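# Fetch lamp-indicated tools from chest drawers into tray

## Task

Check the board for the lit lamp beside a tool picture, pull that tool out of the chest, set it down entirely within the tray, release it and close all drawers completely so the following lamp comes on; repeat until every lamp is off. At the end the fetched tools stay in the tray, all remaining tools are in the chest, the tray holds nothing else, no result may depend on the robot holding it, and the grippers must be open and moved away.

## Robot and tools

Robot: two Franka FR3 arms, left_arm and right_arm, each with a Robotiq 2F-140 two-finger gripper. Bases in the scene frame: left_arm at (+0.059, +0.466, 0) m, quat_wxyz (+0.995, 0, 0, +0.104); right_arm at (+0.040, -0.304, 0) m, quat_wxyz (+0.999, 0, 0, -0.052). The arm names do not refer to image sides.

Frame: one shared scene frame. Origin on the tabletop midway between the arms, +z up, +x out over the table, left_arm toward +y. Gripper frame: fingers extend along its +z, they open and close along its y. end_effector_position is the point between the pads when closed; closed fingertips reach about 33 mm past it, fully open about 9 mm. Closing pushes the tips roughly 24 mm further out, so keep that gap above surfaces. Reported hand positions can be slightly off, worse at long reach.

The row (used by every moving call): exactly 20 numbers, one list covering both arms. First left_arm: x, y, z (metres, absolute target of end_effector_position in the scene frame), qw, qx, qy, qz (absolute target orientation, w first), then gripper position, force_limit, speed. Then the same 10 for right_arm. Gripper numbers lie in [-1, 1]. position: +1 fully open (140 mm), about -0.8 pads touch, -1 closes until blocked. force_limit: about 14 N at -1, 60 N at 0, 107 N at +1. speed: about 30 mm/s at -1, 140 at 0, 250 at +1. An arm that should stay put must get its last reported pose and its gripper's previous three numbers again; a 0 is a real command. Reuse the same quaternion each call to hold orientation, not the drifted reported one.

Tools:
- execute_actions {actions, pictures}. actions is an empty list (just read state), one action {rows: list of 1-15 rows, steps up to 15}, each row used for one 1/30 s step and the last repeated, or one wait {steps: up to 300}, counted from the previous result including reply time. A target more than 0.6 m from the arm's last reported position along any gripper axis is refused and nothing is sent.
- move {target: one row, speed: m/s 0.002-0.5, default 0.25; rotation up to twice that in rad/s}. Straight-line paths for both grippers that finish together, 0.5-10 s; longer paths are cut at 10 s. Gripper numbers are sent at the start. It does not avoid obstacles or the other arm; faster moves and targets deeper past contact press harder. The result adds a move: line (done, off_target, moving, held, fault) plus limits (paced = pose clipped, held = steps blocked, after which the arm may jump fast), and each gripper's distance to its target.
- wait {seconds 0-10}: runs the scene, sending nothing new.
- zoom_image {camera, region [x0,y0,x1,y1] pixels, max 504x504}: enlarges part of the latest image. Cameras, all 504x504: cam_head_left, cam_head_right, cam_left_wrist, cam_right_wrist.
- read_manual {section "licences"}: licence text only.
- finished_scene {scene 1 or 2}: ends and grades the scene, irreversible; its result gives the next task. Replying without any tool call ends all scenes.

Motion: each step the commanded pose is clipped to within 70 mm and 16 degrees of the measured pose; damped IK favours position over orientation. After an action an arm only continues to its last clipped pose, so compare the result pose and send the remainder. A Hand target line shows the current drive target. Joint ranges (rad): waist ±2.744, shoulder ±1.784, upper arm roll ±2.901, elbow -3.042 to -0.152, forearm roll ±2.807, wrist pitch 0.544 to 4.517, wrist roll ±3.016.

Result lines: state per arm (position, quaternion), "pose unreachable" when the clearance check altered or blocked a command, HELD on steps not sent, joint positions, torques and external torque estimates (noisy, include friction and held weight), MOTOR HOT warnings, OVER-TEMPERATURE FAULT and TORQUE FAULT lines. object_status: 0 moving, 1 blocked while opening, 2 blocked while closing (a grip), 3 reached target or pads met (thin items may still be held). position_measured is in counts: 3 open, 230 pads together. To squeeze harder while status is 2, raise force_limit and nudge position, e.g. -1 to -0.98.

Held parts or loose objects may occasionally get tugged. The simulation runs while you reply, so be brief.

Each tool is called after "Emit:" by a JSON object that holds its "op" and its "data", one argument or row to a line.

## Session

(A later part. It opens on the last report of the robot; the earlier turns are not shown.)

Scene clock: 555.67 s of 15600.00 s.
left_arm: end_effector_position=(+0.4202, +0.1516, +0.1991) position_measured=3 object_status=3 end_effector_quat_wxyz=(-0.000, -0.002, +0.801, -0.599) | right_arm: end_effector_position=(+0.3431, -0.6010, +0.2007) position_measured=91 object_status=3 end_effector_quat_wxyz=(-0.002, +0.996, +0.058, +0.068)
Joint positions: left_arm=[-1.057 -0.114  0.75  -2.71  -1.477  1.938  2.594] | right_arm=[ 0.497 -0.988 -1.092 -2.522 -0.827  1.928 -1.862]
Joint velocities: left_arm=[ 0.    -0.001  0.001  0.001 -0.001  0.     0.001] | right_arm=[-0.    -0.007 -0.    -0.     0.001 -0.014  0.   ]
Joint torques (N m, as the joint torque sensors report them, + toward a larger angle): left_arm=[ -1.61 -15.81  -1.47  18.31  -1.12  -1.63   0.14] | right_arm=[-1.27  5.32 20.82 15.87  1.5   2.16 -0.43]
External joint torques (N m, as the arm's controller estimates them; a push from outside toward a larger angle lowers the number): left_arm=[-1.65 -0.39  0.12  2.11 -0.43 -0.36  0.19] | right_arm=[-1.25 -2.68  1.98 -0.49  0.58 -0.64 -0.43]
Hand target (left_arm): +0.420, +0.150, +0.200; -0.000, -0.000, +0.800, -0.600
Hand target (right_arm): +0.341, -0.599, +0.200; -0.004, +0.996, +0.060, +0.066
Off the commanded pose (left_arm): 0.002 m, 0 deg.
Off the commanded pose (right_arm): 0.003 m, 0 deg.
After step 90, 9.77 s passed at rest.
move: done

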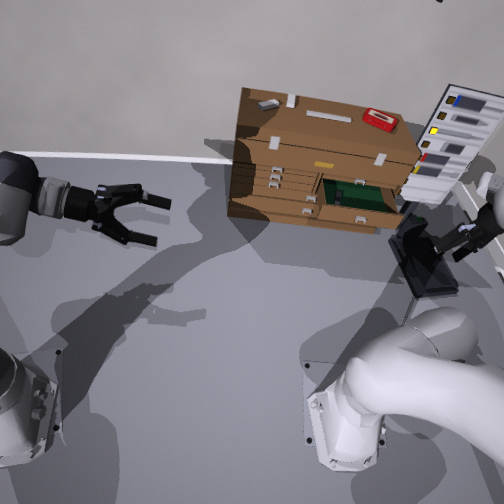

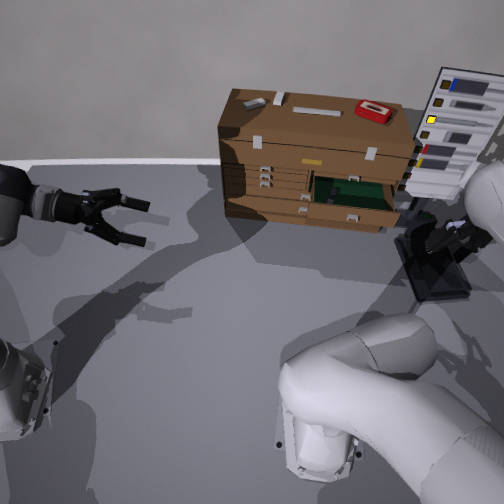

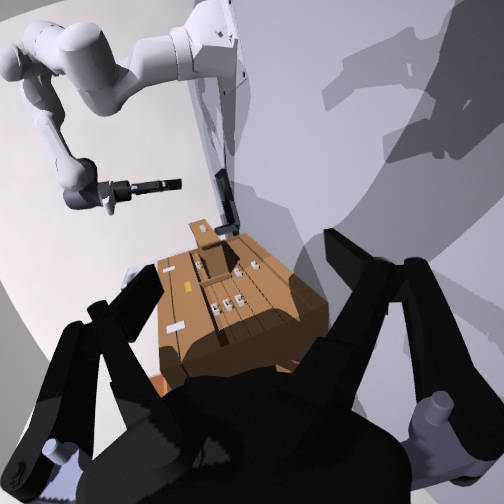

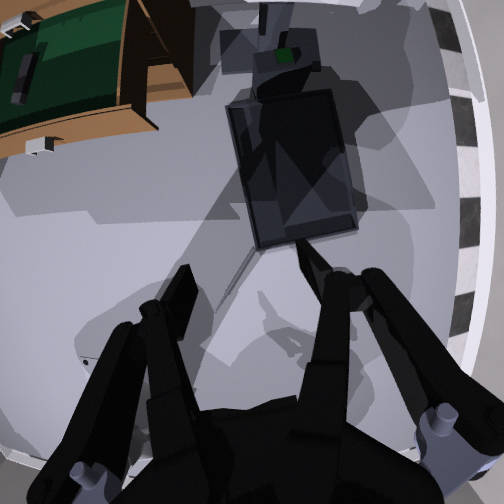

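Emit:
{"op": "move", "data": {
  "target": [0.42,0.15,0.2,0,0,0.8,-0.6,1,0,0,0.31,-0.58,0.1,0.0229,0.935,-0.349,0.0613,-0.2,0,0],
  "speed": 0.2
}}

Scene clock: 576.90 s of 15600.00 s.
left_arm: end_effector_position=(+0.4202, +0.1516, +0.1991) position_measured=3 object_status=3 end_effector_quat_wxyz=(-0.000, -0.002, +0.801, -0.599) | right_arm: end_effector_position=(+0.3091, -0.5783, +0.1016) position_measured=154 object_status=3 end_effector_quat_wxyz=(+0.022, +0.938, -0.340, +0.059)
Joint positions: left_arm=[-1.057 -0.114  0.75  -2.71  -1.477  1.938  2.594] | right_arm=[ 0.184 -0.643 -1.004 -2.814 -0.809  2.398 -1.111]
Joint velocities: left_arm=[-0.    -0.001  0.    -0.001  0.     0.    -0.002] | right_arm=[-0.001  0.     0.001  0.     0.001  0.007  0.029]
Joint torques (N m, as the joint torque sensors report them, + toward a larger angle): left_arm=[ -1.53 -15.61  -1.66  17.88  -1.14  -1.59   0.18] | right_arm=[-1.12 -1.45 12.05 16.95  1.34  3.45  0.15]
External joint torques (N m, as the arm's controller estimates them; a push from outside toward a larger angle lowers the number): left_arm=[-1.53 -0.28 -0.02  1.8  -0.46 -0.32  0.23] | right_arm=[-1.13  0.43  1.83 -0.46  0.69  0.66  0.15]
Hand target (left_arm): +0.420, +0.150, +0.200; -0.000, -0.000, +0.800, -0.600
Hand target (right_arm): +0.310, -0.578, +0.102; +0.021, +0.935, -0.348, +0.061
Off the commanded pose (left_arm): 0.002 m, 0 deg.
Off the commanded pose (right_arm): 0.002 m, 1 deg.
After step 90, 15.30 s passed at rest.
move: done

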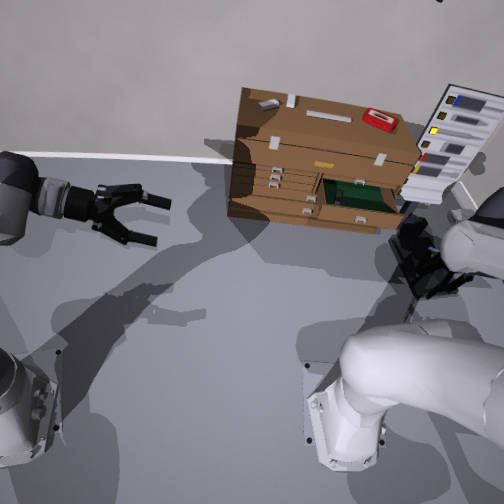

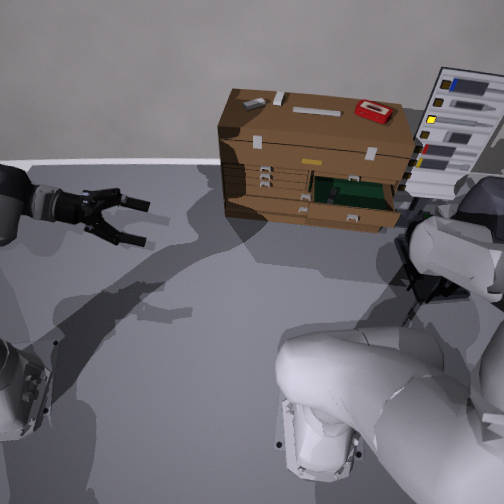

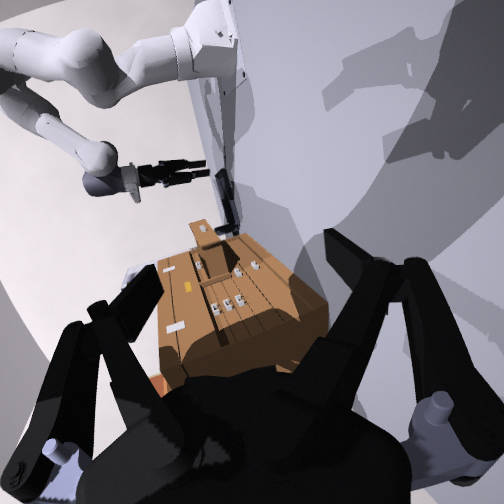

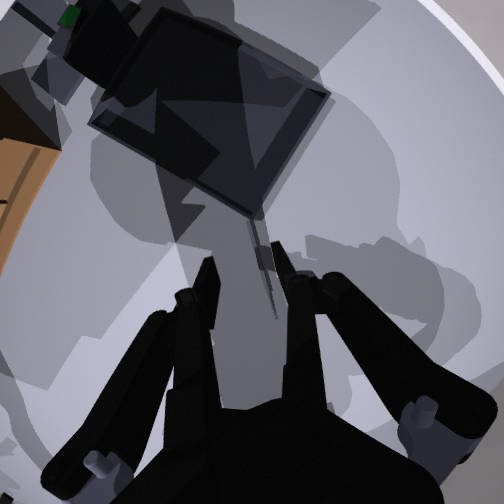

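Emit:
{"op": "move", "data": {
  "target": [0.42,0.15,0.2,0,0,0.8,-0.6,1,0,0,0.298,-0.594,0.055,0.0229,0.935,-0.349,0.0613,-0.45,0,0],
  "speed": 0.05
}}

Scene clock: 583.17 s of 15600.00 s.
left_arm: end_effector_position=(+0.4202, +0.1516, +0.1991) position_measured=3 object_status=3 end_effector_quat_wxyz=(-0.000, -0.002, +0.801, -0.599) | right_arm: end_effector_position=(+0.2961, -0.5923, +0.0549) position_measured=186 object_status=3 end_effector_quat_wxyz=(+0.021, +0.934, -0.352, +0.059)
Joint positions: left_arm=[-1.057 -0.114  0.75  -2.71  -1.477  1.938  2.594] | right_arm=[ 0.26  -0.494 -1.194 -2.827 -0.876  2.585 -1.103]
Joint velocities: left_arm=[-0.    -0.    -0.001  0.001 -0.001  0.001 -0.   ] | right_arm=[ 0.003 -0.001 -0.006  0.001 -0.005  0.013  0.001]
Joint torques (N m, as the joint torque sensors report them, + toward a larger angle): left_arm=[ -1.05 -16.07  -1.34  18.16  -1.07  -1.64   0.14] | right_arm=[ 0.21 -1.37  8.77 15.7  -0.38  3.35 -0.32]
External joint torques (N m, as the arm's controller estimates them; a push from outside toward a larger angle lowers the number): left_arm=[-1.05 -0.62  0.3   1.96 -0.38 -0.36  0.19] | right_arm=[ 0.26  0.42 -0.13  0.39 -0.95  0.57 -0.33]
Hand target (left_arm): +0.420, +0.150, +0.200; -0.000, -0.000, +0.800, -0.600
Hand target (right_arm): +0.298, -0.593, +0.055; +0.022, +0.935, -0.349, +0.061
Off the commanded pose (left_arm): 0.002 m, 0 deg.
Off the commanded pose (right_arm): 0.003 m, 1 deg.
After step 90, 1.77 s passed at rest.
move: done

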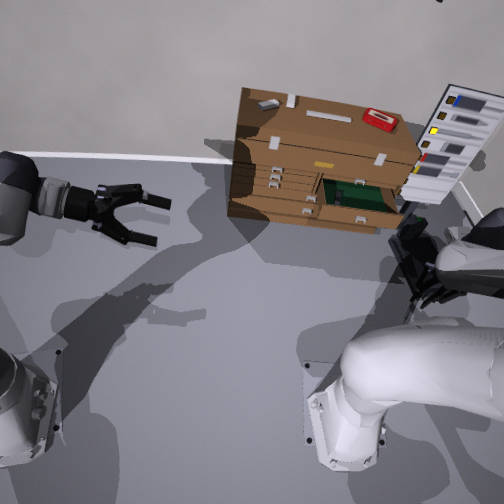

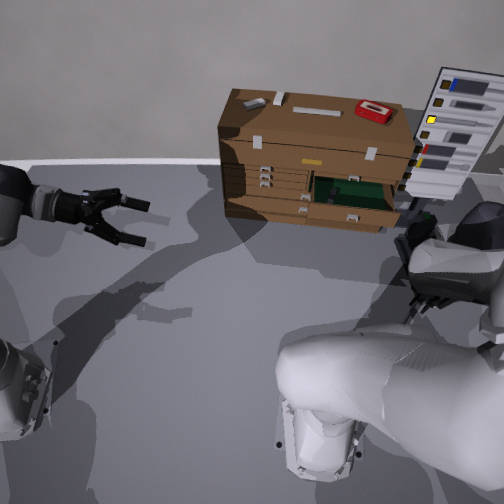

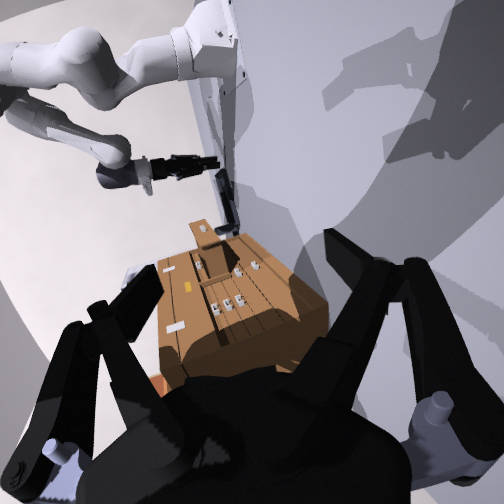

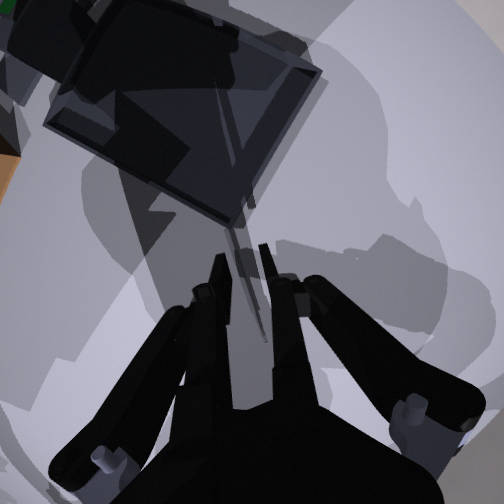

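Emit:
{"op": "zoom_image", "data": {
  "camera": "cam_right_wrist",
  "region": [160,190,330,360]
}}

Region (160, 190, 330, 360) of cam_right_wrist's 504x504 image, scaled by 2.965, with more detail than that image has.

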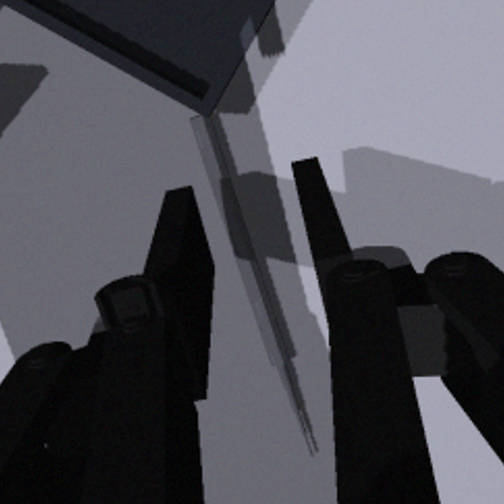

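Emit:
{"op": "move", "data": {
  "target": [0.42,0.15,0.2,0,0,0.8,-0.6,1,0,0,0.283,-0.574,0.04,0.0197,0.9517,-0.300,0.0624,-0.5,0,0],
  "speed": 0.04
}}

Emit:
{"op": "zoom_image", "data": {
  "camera": "cam_right_wrist",
  "region": [160,190,330,360]
}}

Scene clock: 598.53 s of 15600.00 s.
left_arm: end_effector_position=(+0.4202, +0.1515, +0.1991) position_measured=3 object_status=3 end_effector_quat_wxyz=(-0.000, -0.002, +0.801, -0.599) | right_arm: end_effector_position=(+0.2825, -0.5735, +0.0397) position_measured=192 object_status=3 end_effector_quat_wxyz=(+0.020, +0.950, -0.307, +0.060)
Joint positions: left_arm=[-1.057 -0.114  0.75  -2.71  -1.477  1.938  2.594] | right_arm=[ 0.237 -0.519 -1.229 -2.888 -0.977  2.614 -1.145]
Joint velocities: left_arm=[-0.002 -0.001 -0.     0.     0.    -0.    -0.002] | right_arm=[ 0.001 -0.01  -0.009 -0.    -0.02   0.001 -0.012]
Joint torques (N m, as the joint torque sensors report them, + toward a larger angle): left_arm=[ -1.54 -15.48  -1.46  17.53  -1.1   -1.61   0.1 ] | right_arm=[-0.26 -1.43  8.92 13.13 -0.35  3.34 -0.42]
External joint torques (N m, as the arm's controller estimates them; a push from outside toward a larger angle lowers the number): left_arm=[-1.45 -0.13  0.26  1.43 -0.42 -0.32  0.15] | right_arm=[-0.32 -0.61  0.02 -0.74 -0.92  0.53 -0.43]
Hand target (left_arm): +0.420, +0.150, +0.200; -0.000, -0.000, +0.800, -0.600
Hand target (right_arm): +0.283, -0.574, +0.040; +0.020, +0.952, -0.300, +0.063
Off the commanded pose (left_arm): 0.002 m, 0 deg.
Off the commanded pose (right_arm): 0.001 m, 1 deg.
After step 90, 10.73 s passed at rest.
move: done

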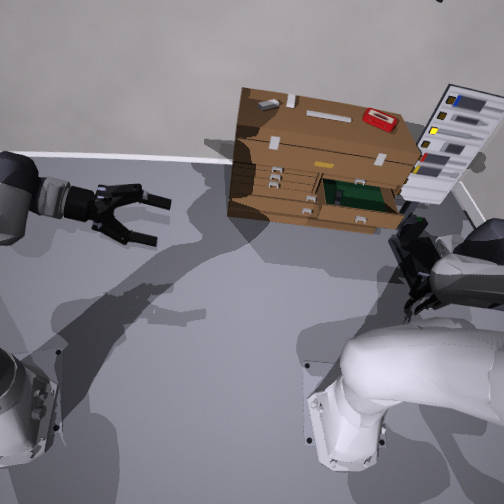

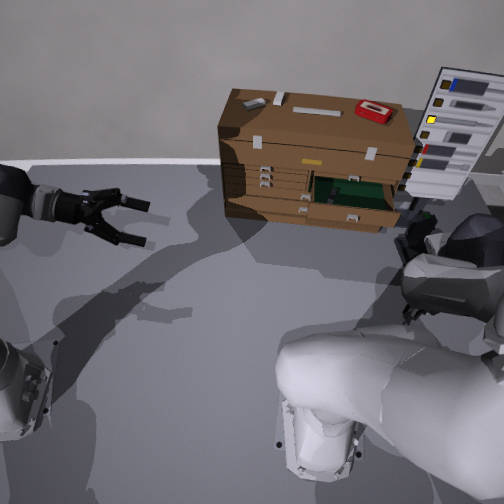

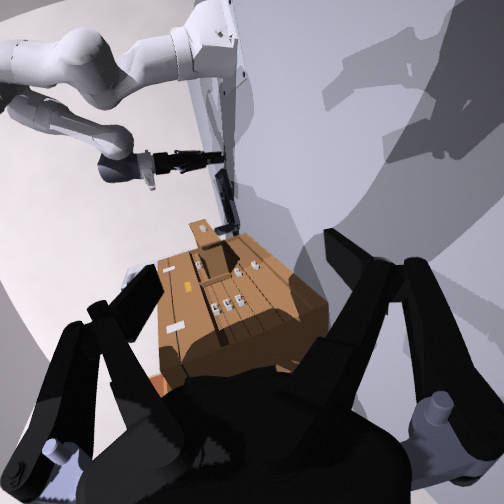

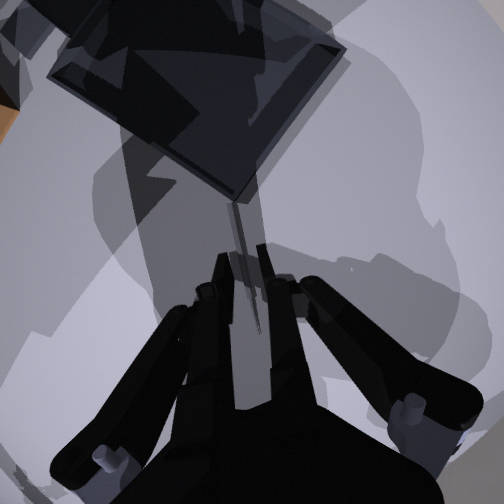

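Region (160, 190, 330, 360) of cam_right_wrist's 504x504 image, scaled by 2.965, with more detail than that image has.

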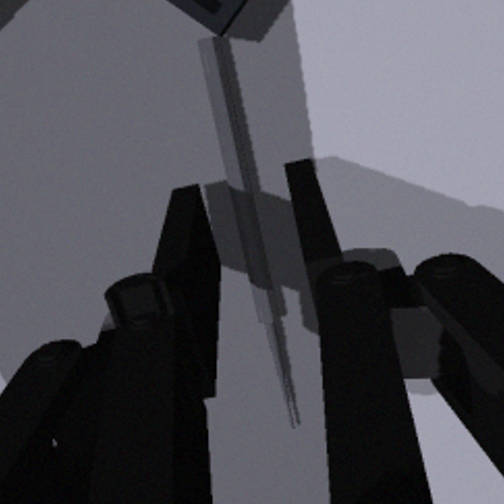

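Good. Descend.

Emit:
{"op": "move", "data": {
  "target": [0.42,0.15,0.2,0,0,0.8,-0.6,1,0,0,0.284,-0.573,0.026,0.0197,0.9517,-0.300,0.0624,-0.6,0,-0.5],
  "speed": 0.015
}}

Scene clock: 603.63 s of 15600.00 s.
left_arm: end_effector_position=(+0.4202, +0.1515, +0.1991) position_measured=3 object_status=3 end_effector_quat_wxyz=(-0.000, -0.002, +0.801, -0.599) | right_arm: end_effector_position=(+0.2811, -0.5734, +0.0300) position_measured=205 object_status=3 end_effector_quat_wxyz=(+0.019, +0.951, -0.303, +0.057)
Joint positions: left_arm=[-1.057 -0.114  0.75  -2.71  -1.477  1.938  2.594] | right_arm=[ 0.281 -0.479 -1.281 -2.884 -0.985  2.651 -1.149]
Joint velocities: left_arm=[ 0.001  0.     0.001  0.001 -0.001 -0.    -0.   ] | right_arm=[ 0.008 -0.005 -0.008  0.005  0.    -0.008  0.002]
Joint torques (N m, as the joint torque sensors report them, + toward a larger angle): left_arm=[ -1.45 -15.39  -1.41  17.78  -1.13  -1.63   0.13] | right_arm=[ 7.34 10.82 -1.78 10.62 -2.67  7.96  0.21]
External joint torques (N m, as the arm's controller estimates them; a push from outside toward a larger angle lowers the number): left_arm=[-1.52  0.01  0.16  1.6  -0.44 -0.36  0.18] | right_arm=[  7.39  11.44 -10.17  -2.8   -3.21   5.2    0.2 ]
Hand target (left_arm): +0.420, +0.150, +0.200; -0.000, -0.000, +0.800, -0.600
Hand target (right_arm): +0.284, -0.573, +0.027; +0.020, +0.952, -0.300, +0.062
Off the commanded pose (left_arm): 0.002 m, 0 deg.
Off the commanded pose (right_arm): 0.005 m, 1 deg.
After step 90, 0.97 s passed at rest.
move: off_target (right_arm)

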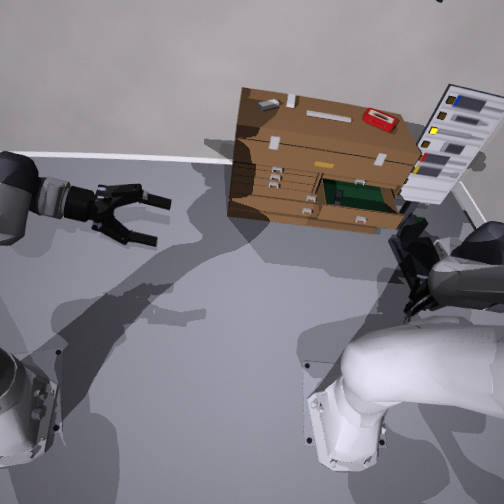

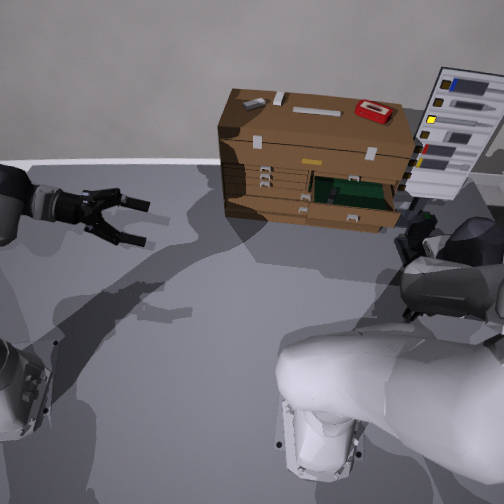

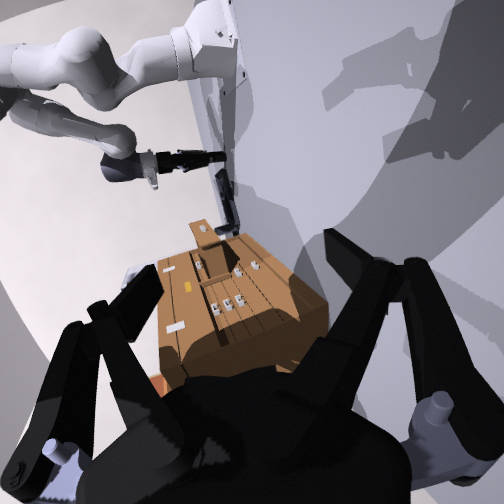

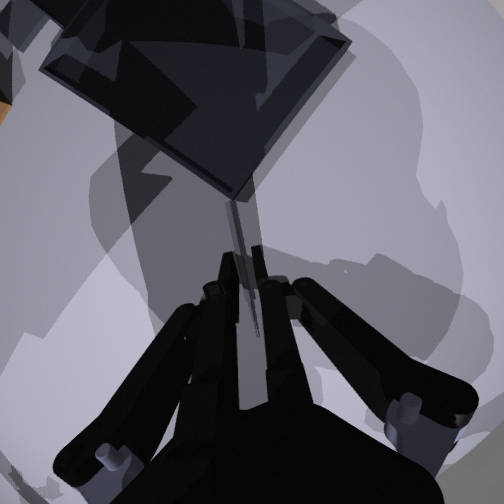

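Emit:
{"op": "move", "data": {
  "target": [0.42,0.15,0.2,0,0,0.8,-0.6,1,0,0,0.282,-0.573,0.033,0.0197,0.9517,-0.300,0.0624,-0.6,0,-0.5],
  "speed": 0.015
}}

Emit:
{"op": "move", "data": {
  "target": [0.42,0.15,0.2,0,0,0.8,-0.6,1,0,0,0.282,-0.573,0.033,0.0197,0.9517,-0.300,0.0624,-1,0,-0.7],
  "speed": 0.015
}}

Scene clock: 610.03 s of 15600.00 s.
left_arm: end_effector_position=(+0.4202, +0.1515, +0.1991) position_measured=3 object_status=3 end_effector_quat_wxyz=(-0.000, -0.002, +0.801, -0.599) | right_arm: end_effector_position=(+0.2806, -0.5731, +0.0322) position_measured=205 object_status=3 end_effector_quat_wxyz=(+0.020, +0.951, -0.302, +0.060)
Joint positions: left_arm=[-1.057 -0.114  0.75  -2.71  -1.477  1.938  2.594] | right_arm=[ 0.262 -0.492 -1.268 -2.89  -0.994  2.646 -1.148]
Joint velocities: left_arm=[ 0.001  0.    -0.     0.001 -0.     0.     0.   ] | right_arm=[-0.004 -0.002  0.004 -0.002 -0.002  0.001 -0.002]
Joint torques (N m, as the joint torque sensors report them, + toward a larger angle): left_arm=[ -0.86 -15.78  -1.56  17.35  -1.1   -1.59   0.12] | right_arm=[-1.11 -2.09 11.09 13.02 -0.49  3.37 -0.11]
External joint torques (N m, as the arm's controller estimates them; a push from outside toward a larger angle lowers the number): left_arm=[-0.91 -0.44  0.02  1.23 -0.42 -0.33  0.17] | right_arm=[-1.14 -1.4   2.58 -0.35 -1.04  0.59 -0.12]
Hand target (left_arm): +0.420, +0.150, +0.200; -0.000, -0.000, +0.800, -0.600
Hand target (right_arm): +0.282, -0.573, +0.033; +0.020, +0.952, -0.300, +0.062
Off the commanded pose (left_arm): 0.002 m, 0 deg.
Off the commanded pose (right_arm): 0.002 m, 0 deg.
After step 90, 2.70 s passed at rest.
move: done

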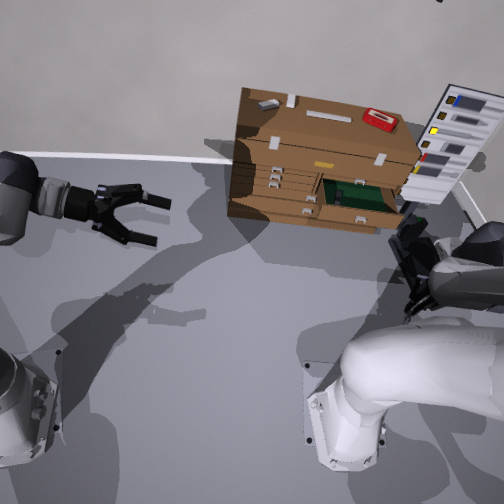

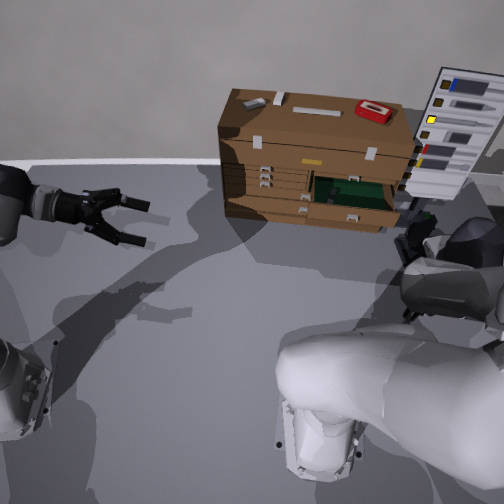

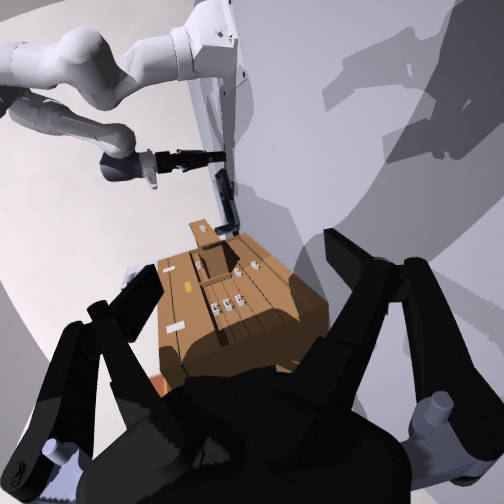

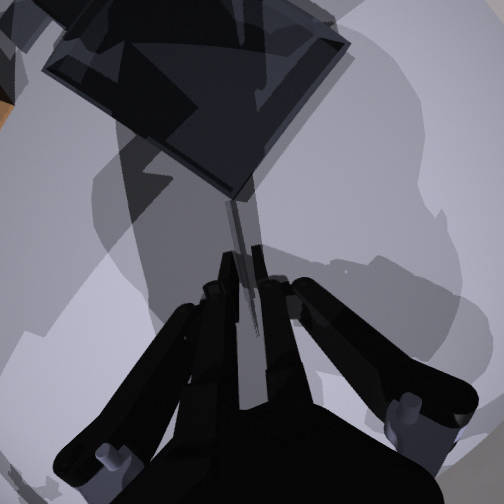

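Scene clock: 610.73 s of 15600.00 s.
left_arm: end_effector_position=(+0.4202, +0.1515, +0.1991) position_measured=3 object_status=3 end_effector_quat_wxyz=(-0.000, -0.002, +0.801, -0.599) | right_arm: end_effector_position=(+0.2807, -0.5730, +0.0323) position_measured=229 object_status=2 end_effector_quat_wxyz=(+0.020, +0.951, -0.301, +0.060)
Joint positions: left_arm=[-1.057 -0.114  0.75  -2.71  -1.477  1.938  2.594] | right_arm=[ 0.262 -0.492 -1.267 -2.89  -0.994  2.646 -1.148]
Joint velocities: left_arm=[-0.001 -0.001  0.     0.     0.001  0.     0.001] | right_arm=[-0.002 -0.001  0.    -0.002 -0.001  0.001  0.001]
Joint torques (N m, as the joint torque sensors report them, + toward a larger angle): left_arm=[ -1.19 -15.37  -1.02  18.02  -1.1   -1.65   0.17] | right_arm=[-1.3  -2.56  9.99 13.17 -0.43  3.34 -0.13]
External joint torques (N m, as the arm's controller estimates them; a push from outside toward a larger angle lowers the number): left_arm=[-1.17  0.05  0.63  1.84 -0.41 -0.37  0.22] | right_arm=[-1.3  -1.88  1.5  -0.15 -0.96  0.56 -0.13]
Hand target (left_arm): +0.420, +0.150, +0.200; -0.000, -0.000, +0.800, -0.600
Hand target (right_arm): +0.282, -0.573, +0.033; +0.020, +0.952, -0.300, +0.062
Off the commanded pose (left_arm): 0.002 m, 0 deg.
Off the commanded pose (right_arm): 0.002 m, 0 deg.
move: done

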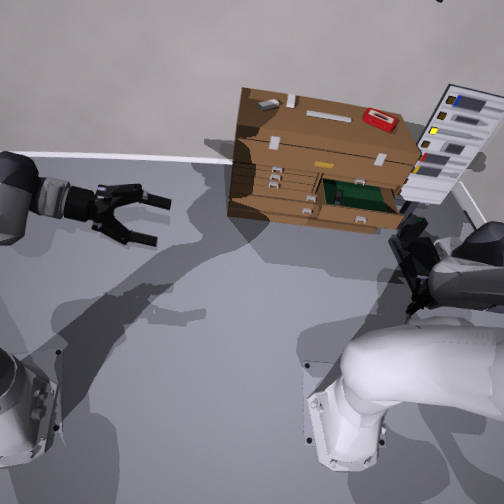

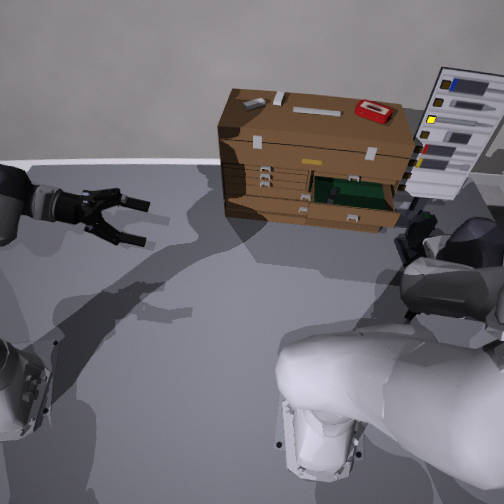

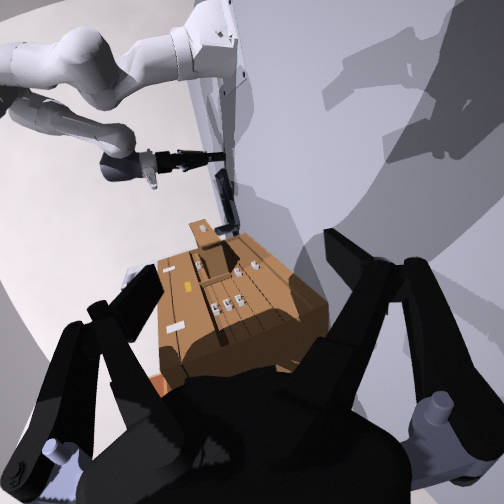

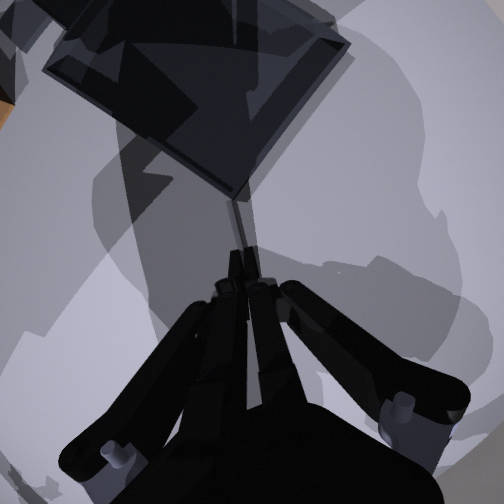

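Emit:
{"op": "move", "data": {
  "target": [0.42,0.15,0.2,0,0,0.8,-0.6,1,0,0,0.278,-0.57,0.1,0.0197,0.9517,-0.300,0.0624,-1,0,-0.7],
  "speed": 0.06
}}

Emit:
{"op": "move", "data": {
  "target": [0.42,0.15,0.2,0,0,0.8,-0.6,1,0,0,0.445,-0.628,0.1,-0.0046,0.9955,0.0696,0.0652,-1,0,-0.7],
  "speed": 0.15
}}

Scene clock: 621.57 s of 15600.00 s.
left_arm: end_effector_position=(+0.4202, +0.1515, +0.1992) position_measured=3 object_status=3 end_effector_quat_wxyz=(-0.000, -0.002, +0.801, -0.599) | right_arm: end_effector_position=(+0.2797, -0.5705, +0.0994) position_measured=229 object_status=2 end_effector_quat_wxyz=(+0.020, +0.950, -0.304, +0.064)
Joint positions: left_arm=[-1.057 -0.114  0.75  -2.71  -1.477  1.938  2.594] | right_arm=[ 0.091 -0.772 -1.012 -2.887 -0.893  2.341 -1.197]
Joint velocities: left_arm=[-0.    -0.001  0.    -0.    -0.001 -0.     0.001] | right_arm=[ 0.001 -0.007 -0.001  0.001 -0.001 -0.017 -0.005]
Joint torques (N m, as the joint torque sensors report them, + toward a larger angle): left_arm=[ -1.23 -15.31  -0.98  17.76  -1.02  -1.6    0.18] | right_arm=[-0.31 -1.01 11.68 17.39  0.99  2.19 -0.46]
External joint torques (N m, as the arm's controller estimates them; a push from outside toward a larger angle lowers the number): left_arm=[-1.26  0.12  0.62  1.58 -0.34 -0.33  0.23] | right_arm=[-0.32 -1.63  0.72  0.92  0.31 -0.63 -0.46]
Hand target (left_arm): +0.420, +0.150, +0.200; -0.000, -0.000, +0.800, -0.600
Hand target (right_arm): +0.278, -0.570, +0.100; +0.020, +0.951, -0.301, +0.062
Off the commanded pose (left_arm): 0.002 m, 0 deg.
Off the commanded pose (right_arm): 0.002 m, 1 deg.
After step 90, 6.13 s passed at rest.
move: done

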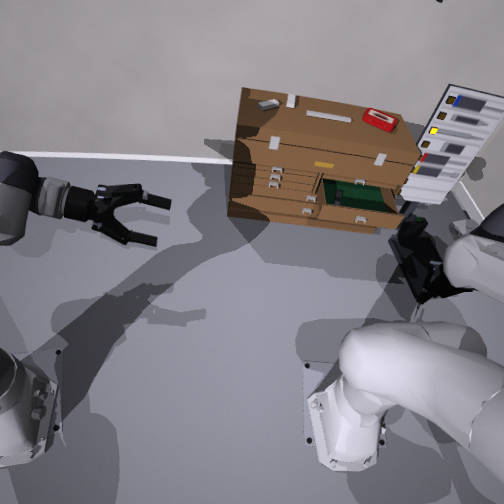

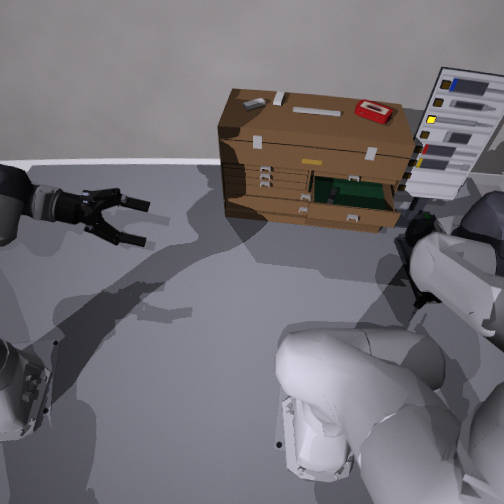

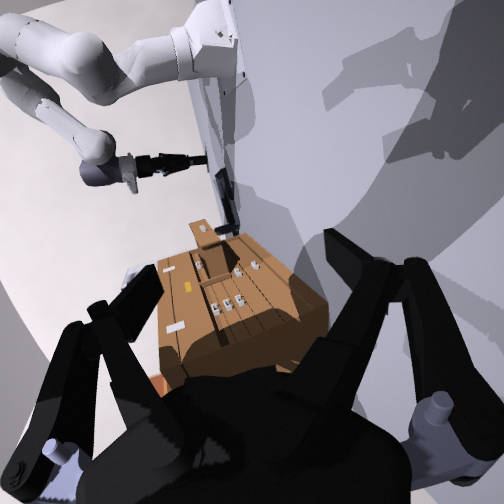

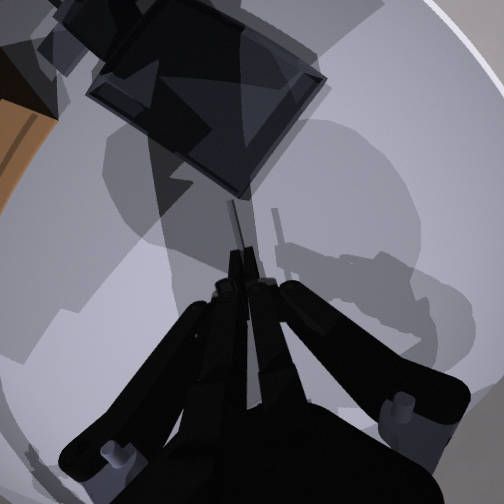

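Scene clock: 624.80 s of 15600.00 s.
left_arm: end_effector_position=(+0.4202, +0.1515, +0.1992) position_measured=3 object_status=3 end_effector_quat_wxyz=(-0.000, -0.002, +0.801, -0.599) | right_arm: end_effector_position=(+0.4440, -0.6323, +0.0991) position_measured=229 object_status=2 end_effector_quat_wxyz=(-0.002, +0.996, +0.061, +0.066)
Joint positions: left_arm=[-1.057 -0.114  0.75  -2.71  -1.477  1.938  2.594] | right_arm=[ 1.009 -0.791 -1.594 -2.336 -0.932  2.224 -1.789]
Joint velocities: left_arm=[ 0.002 -0.    -0.     0.001 -0.001 -0.001  0.001] | right_arm=[-0.001  0.001 -0.    -0.    -0.    -0.007 -0.027]
Joint torques (N m, as the joint torque sensors report them, + toward a larger angle): left_arm=[ -1.5  -15.73  -1.5   17.8   -1.09  -1.58   0.2 ] | right_arm=[ 0.51 12.43 20.92 15.83 -0.21  2.13 -0.51]
External joint torques (N m, as the arm's controller estimates them; a push from outside toward a larger angle lowers the number): left_arm=[-1.54 -0.28  0.09  1.6  -0.4  -0.3   0.25] | right_arm=[ 0.56 -2.63  0.43  1.15 -0.99 -0.68 -0.52]
Hand target (left_arm): +0.420, +0.150, +0.200; -0.000, -0.000, +0.800, -0.600
Hand target (right_arm): +0.443, -0.633, +0.098; -0.001, +0.995, +0.070, +0.064
Off the commanded pose (left_arm): 0.002 m, 0 deg.
Off the commanded pose (right_arm): 0.005 m, 1 deg.
move: off_target (right_arm)

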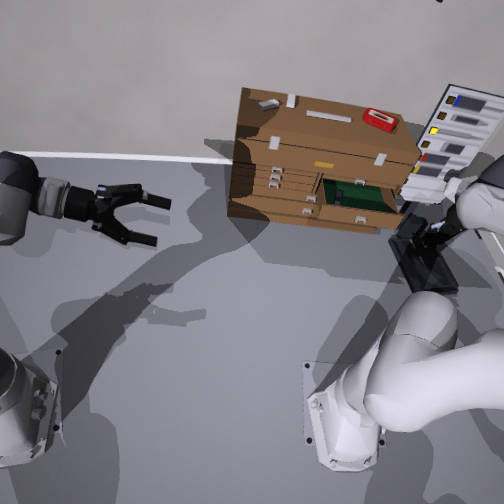

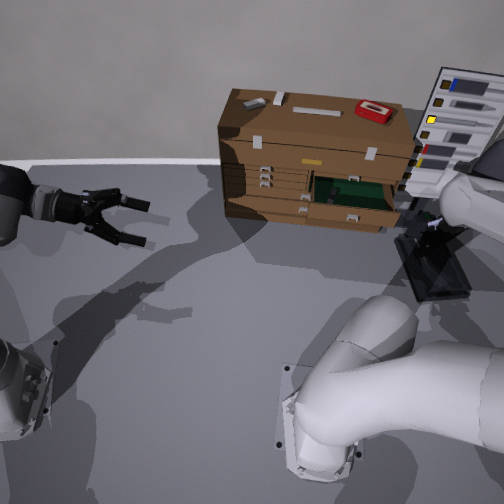

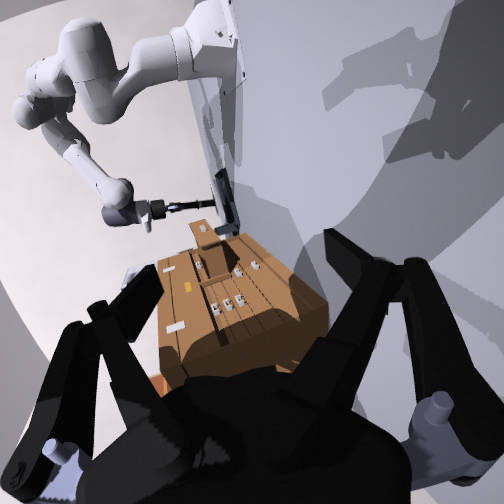

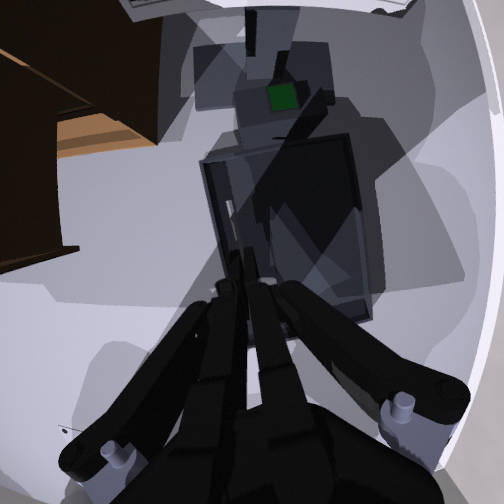

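Emit:
{"op": "move", "data": {
  "target": [0.42,0.15,0.2,0,0,0.8,-0.6,1,0,0,0.447,-0.646,0.05,-0.0046,0.9955,0.0696,0.0652,-1,0,-0.7],
  "speed": 0.04
}}

Scene clock: 636.33 s of 15600.00 s.
left_arm: end_effector_position=(+0.4202, +0.1515, +0.1992) position_measured=3 object_status=3 end_effector_quat_wxyz=(-0.000, -0.002, +0.801, -0.599) | right_arm: end_effector_position=(+0.4440, -0.6447, +0.0495) position_measured=229 object_status=2 end_effector_quat_wxyz=(-0.006, +0.996, +0.070, +0.062)
Joint positions: left_arm=[-1.057 -0.114  0.75  -2.71  -1.477  1.938  2.594] | right_arm=[ 1.124 -0.817 -1.768 -2.304 -1.009  2.291 -1.797]
Joint velocities: left_arm=[ 0.    -0.     0.    -0.     0.     0.    -0.002] | right_arm=[ 0.006 -0.001 -0.006  0.002 -0.004  0.014 -0.   ]
Joint torques (N m, as the joint torque sensors report them, + toward a larger angle): left_arm=[ -0.96 -15.    -0.9   17.88  -1.11  -1.55   0.2 ] | right_arm=[ 1.9  16.87 21.77 13.51 -0.3   3.35 -0.01]
External joint torques (N m, as the arm's controller estimates them; a push from outside toward a larger angle lowers the number): left_arm=[-1.    0.36  0.7   1.76 -0.43 -0.29  0.25] | right_arm=[ 2.05 -2.47  0.84  0.49 -1.04  0.58 -0.01]
Hand target (left_arm): +0.420, +0.150, +0.200; -0.000, -0.000, +0.800, -0.600
Hand target (right_arm): +0.446, -0.646, +0.050; -0.005, +0.995, +0.070, +0.065
Off the commanded pose (left_arm): 0.002 m, 0 deg.
Off the commanded pose (right_arm): 0.003 m, 0 deg.
After step 90, 6.97 s passed at rest.
move: done

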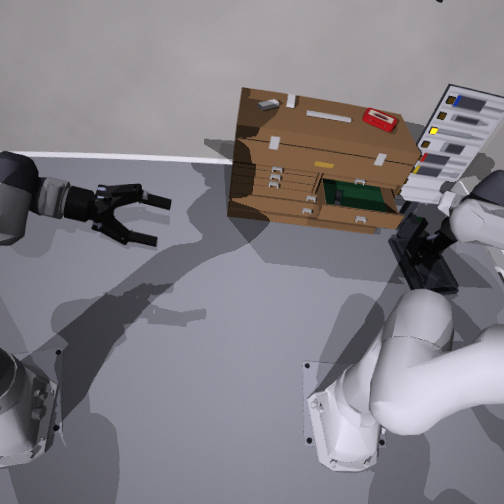

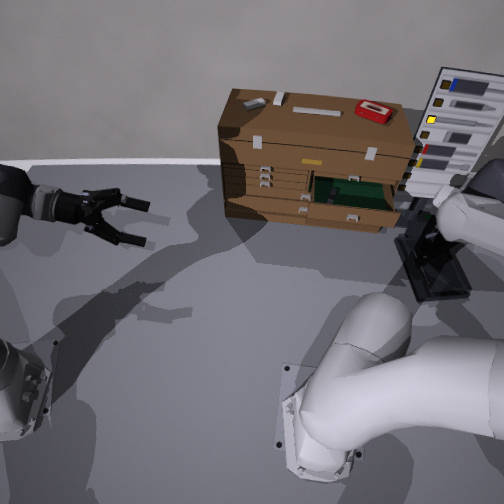

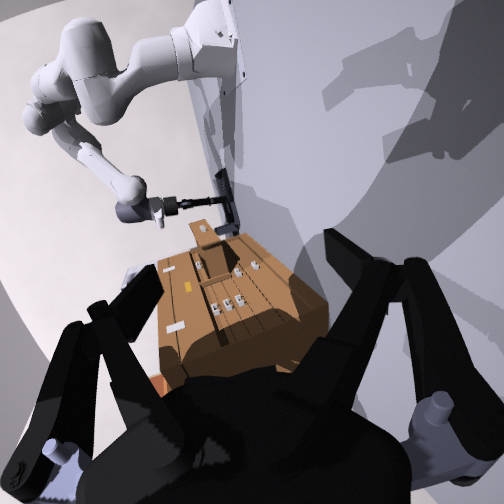

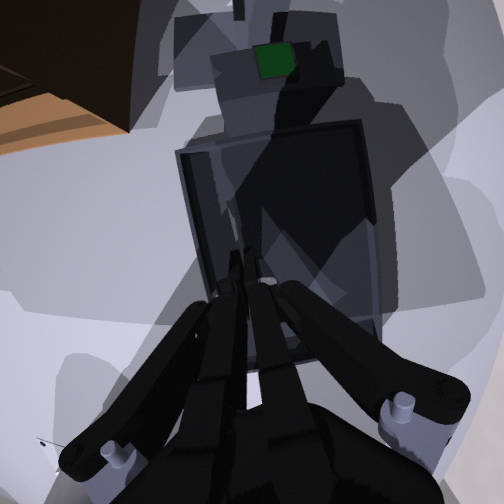

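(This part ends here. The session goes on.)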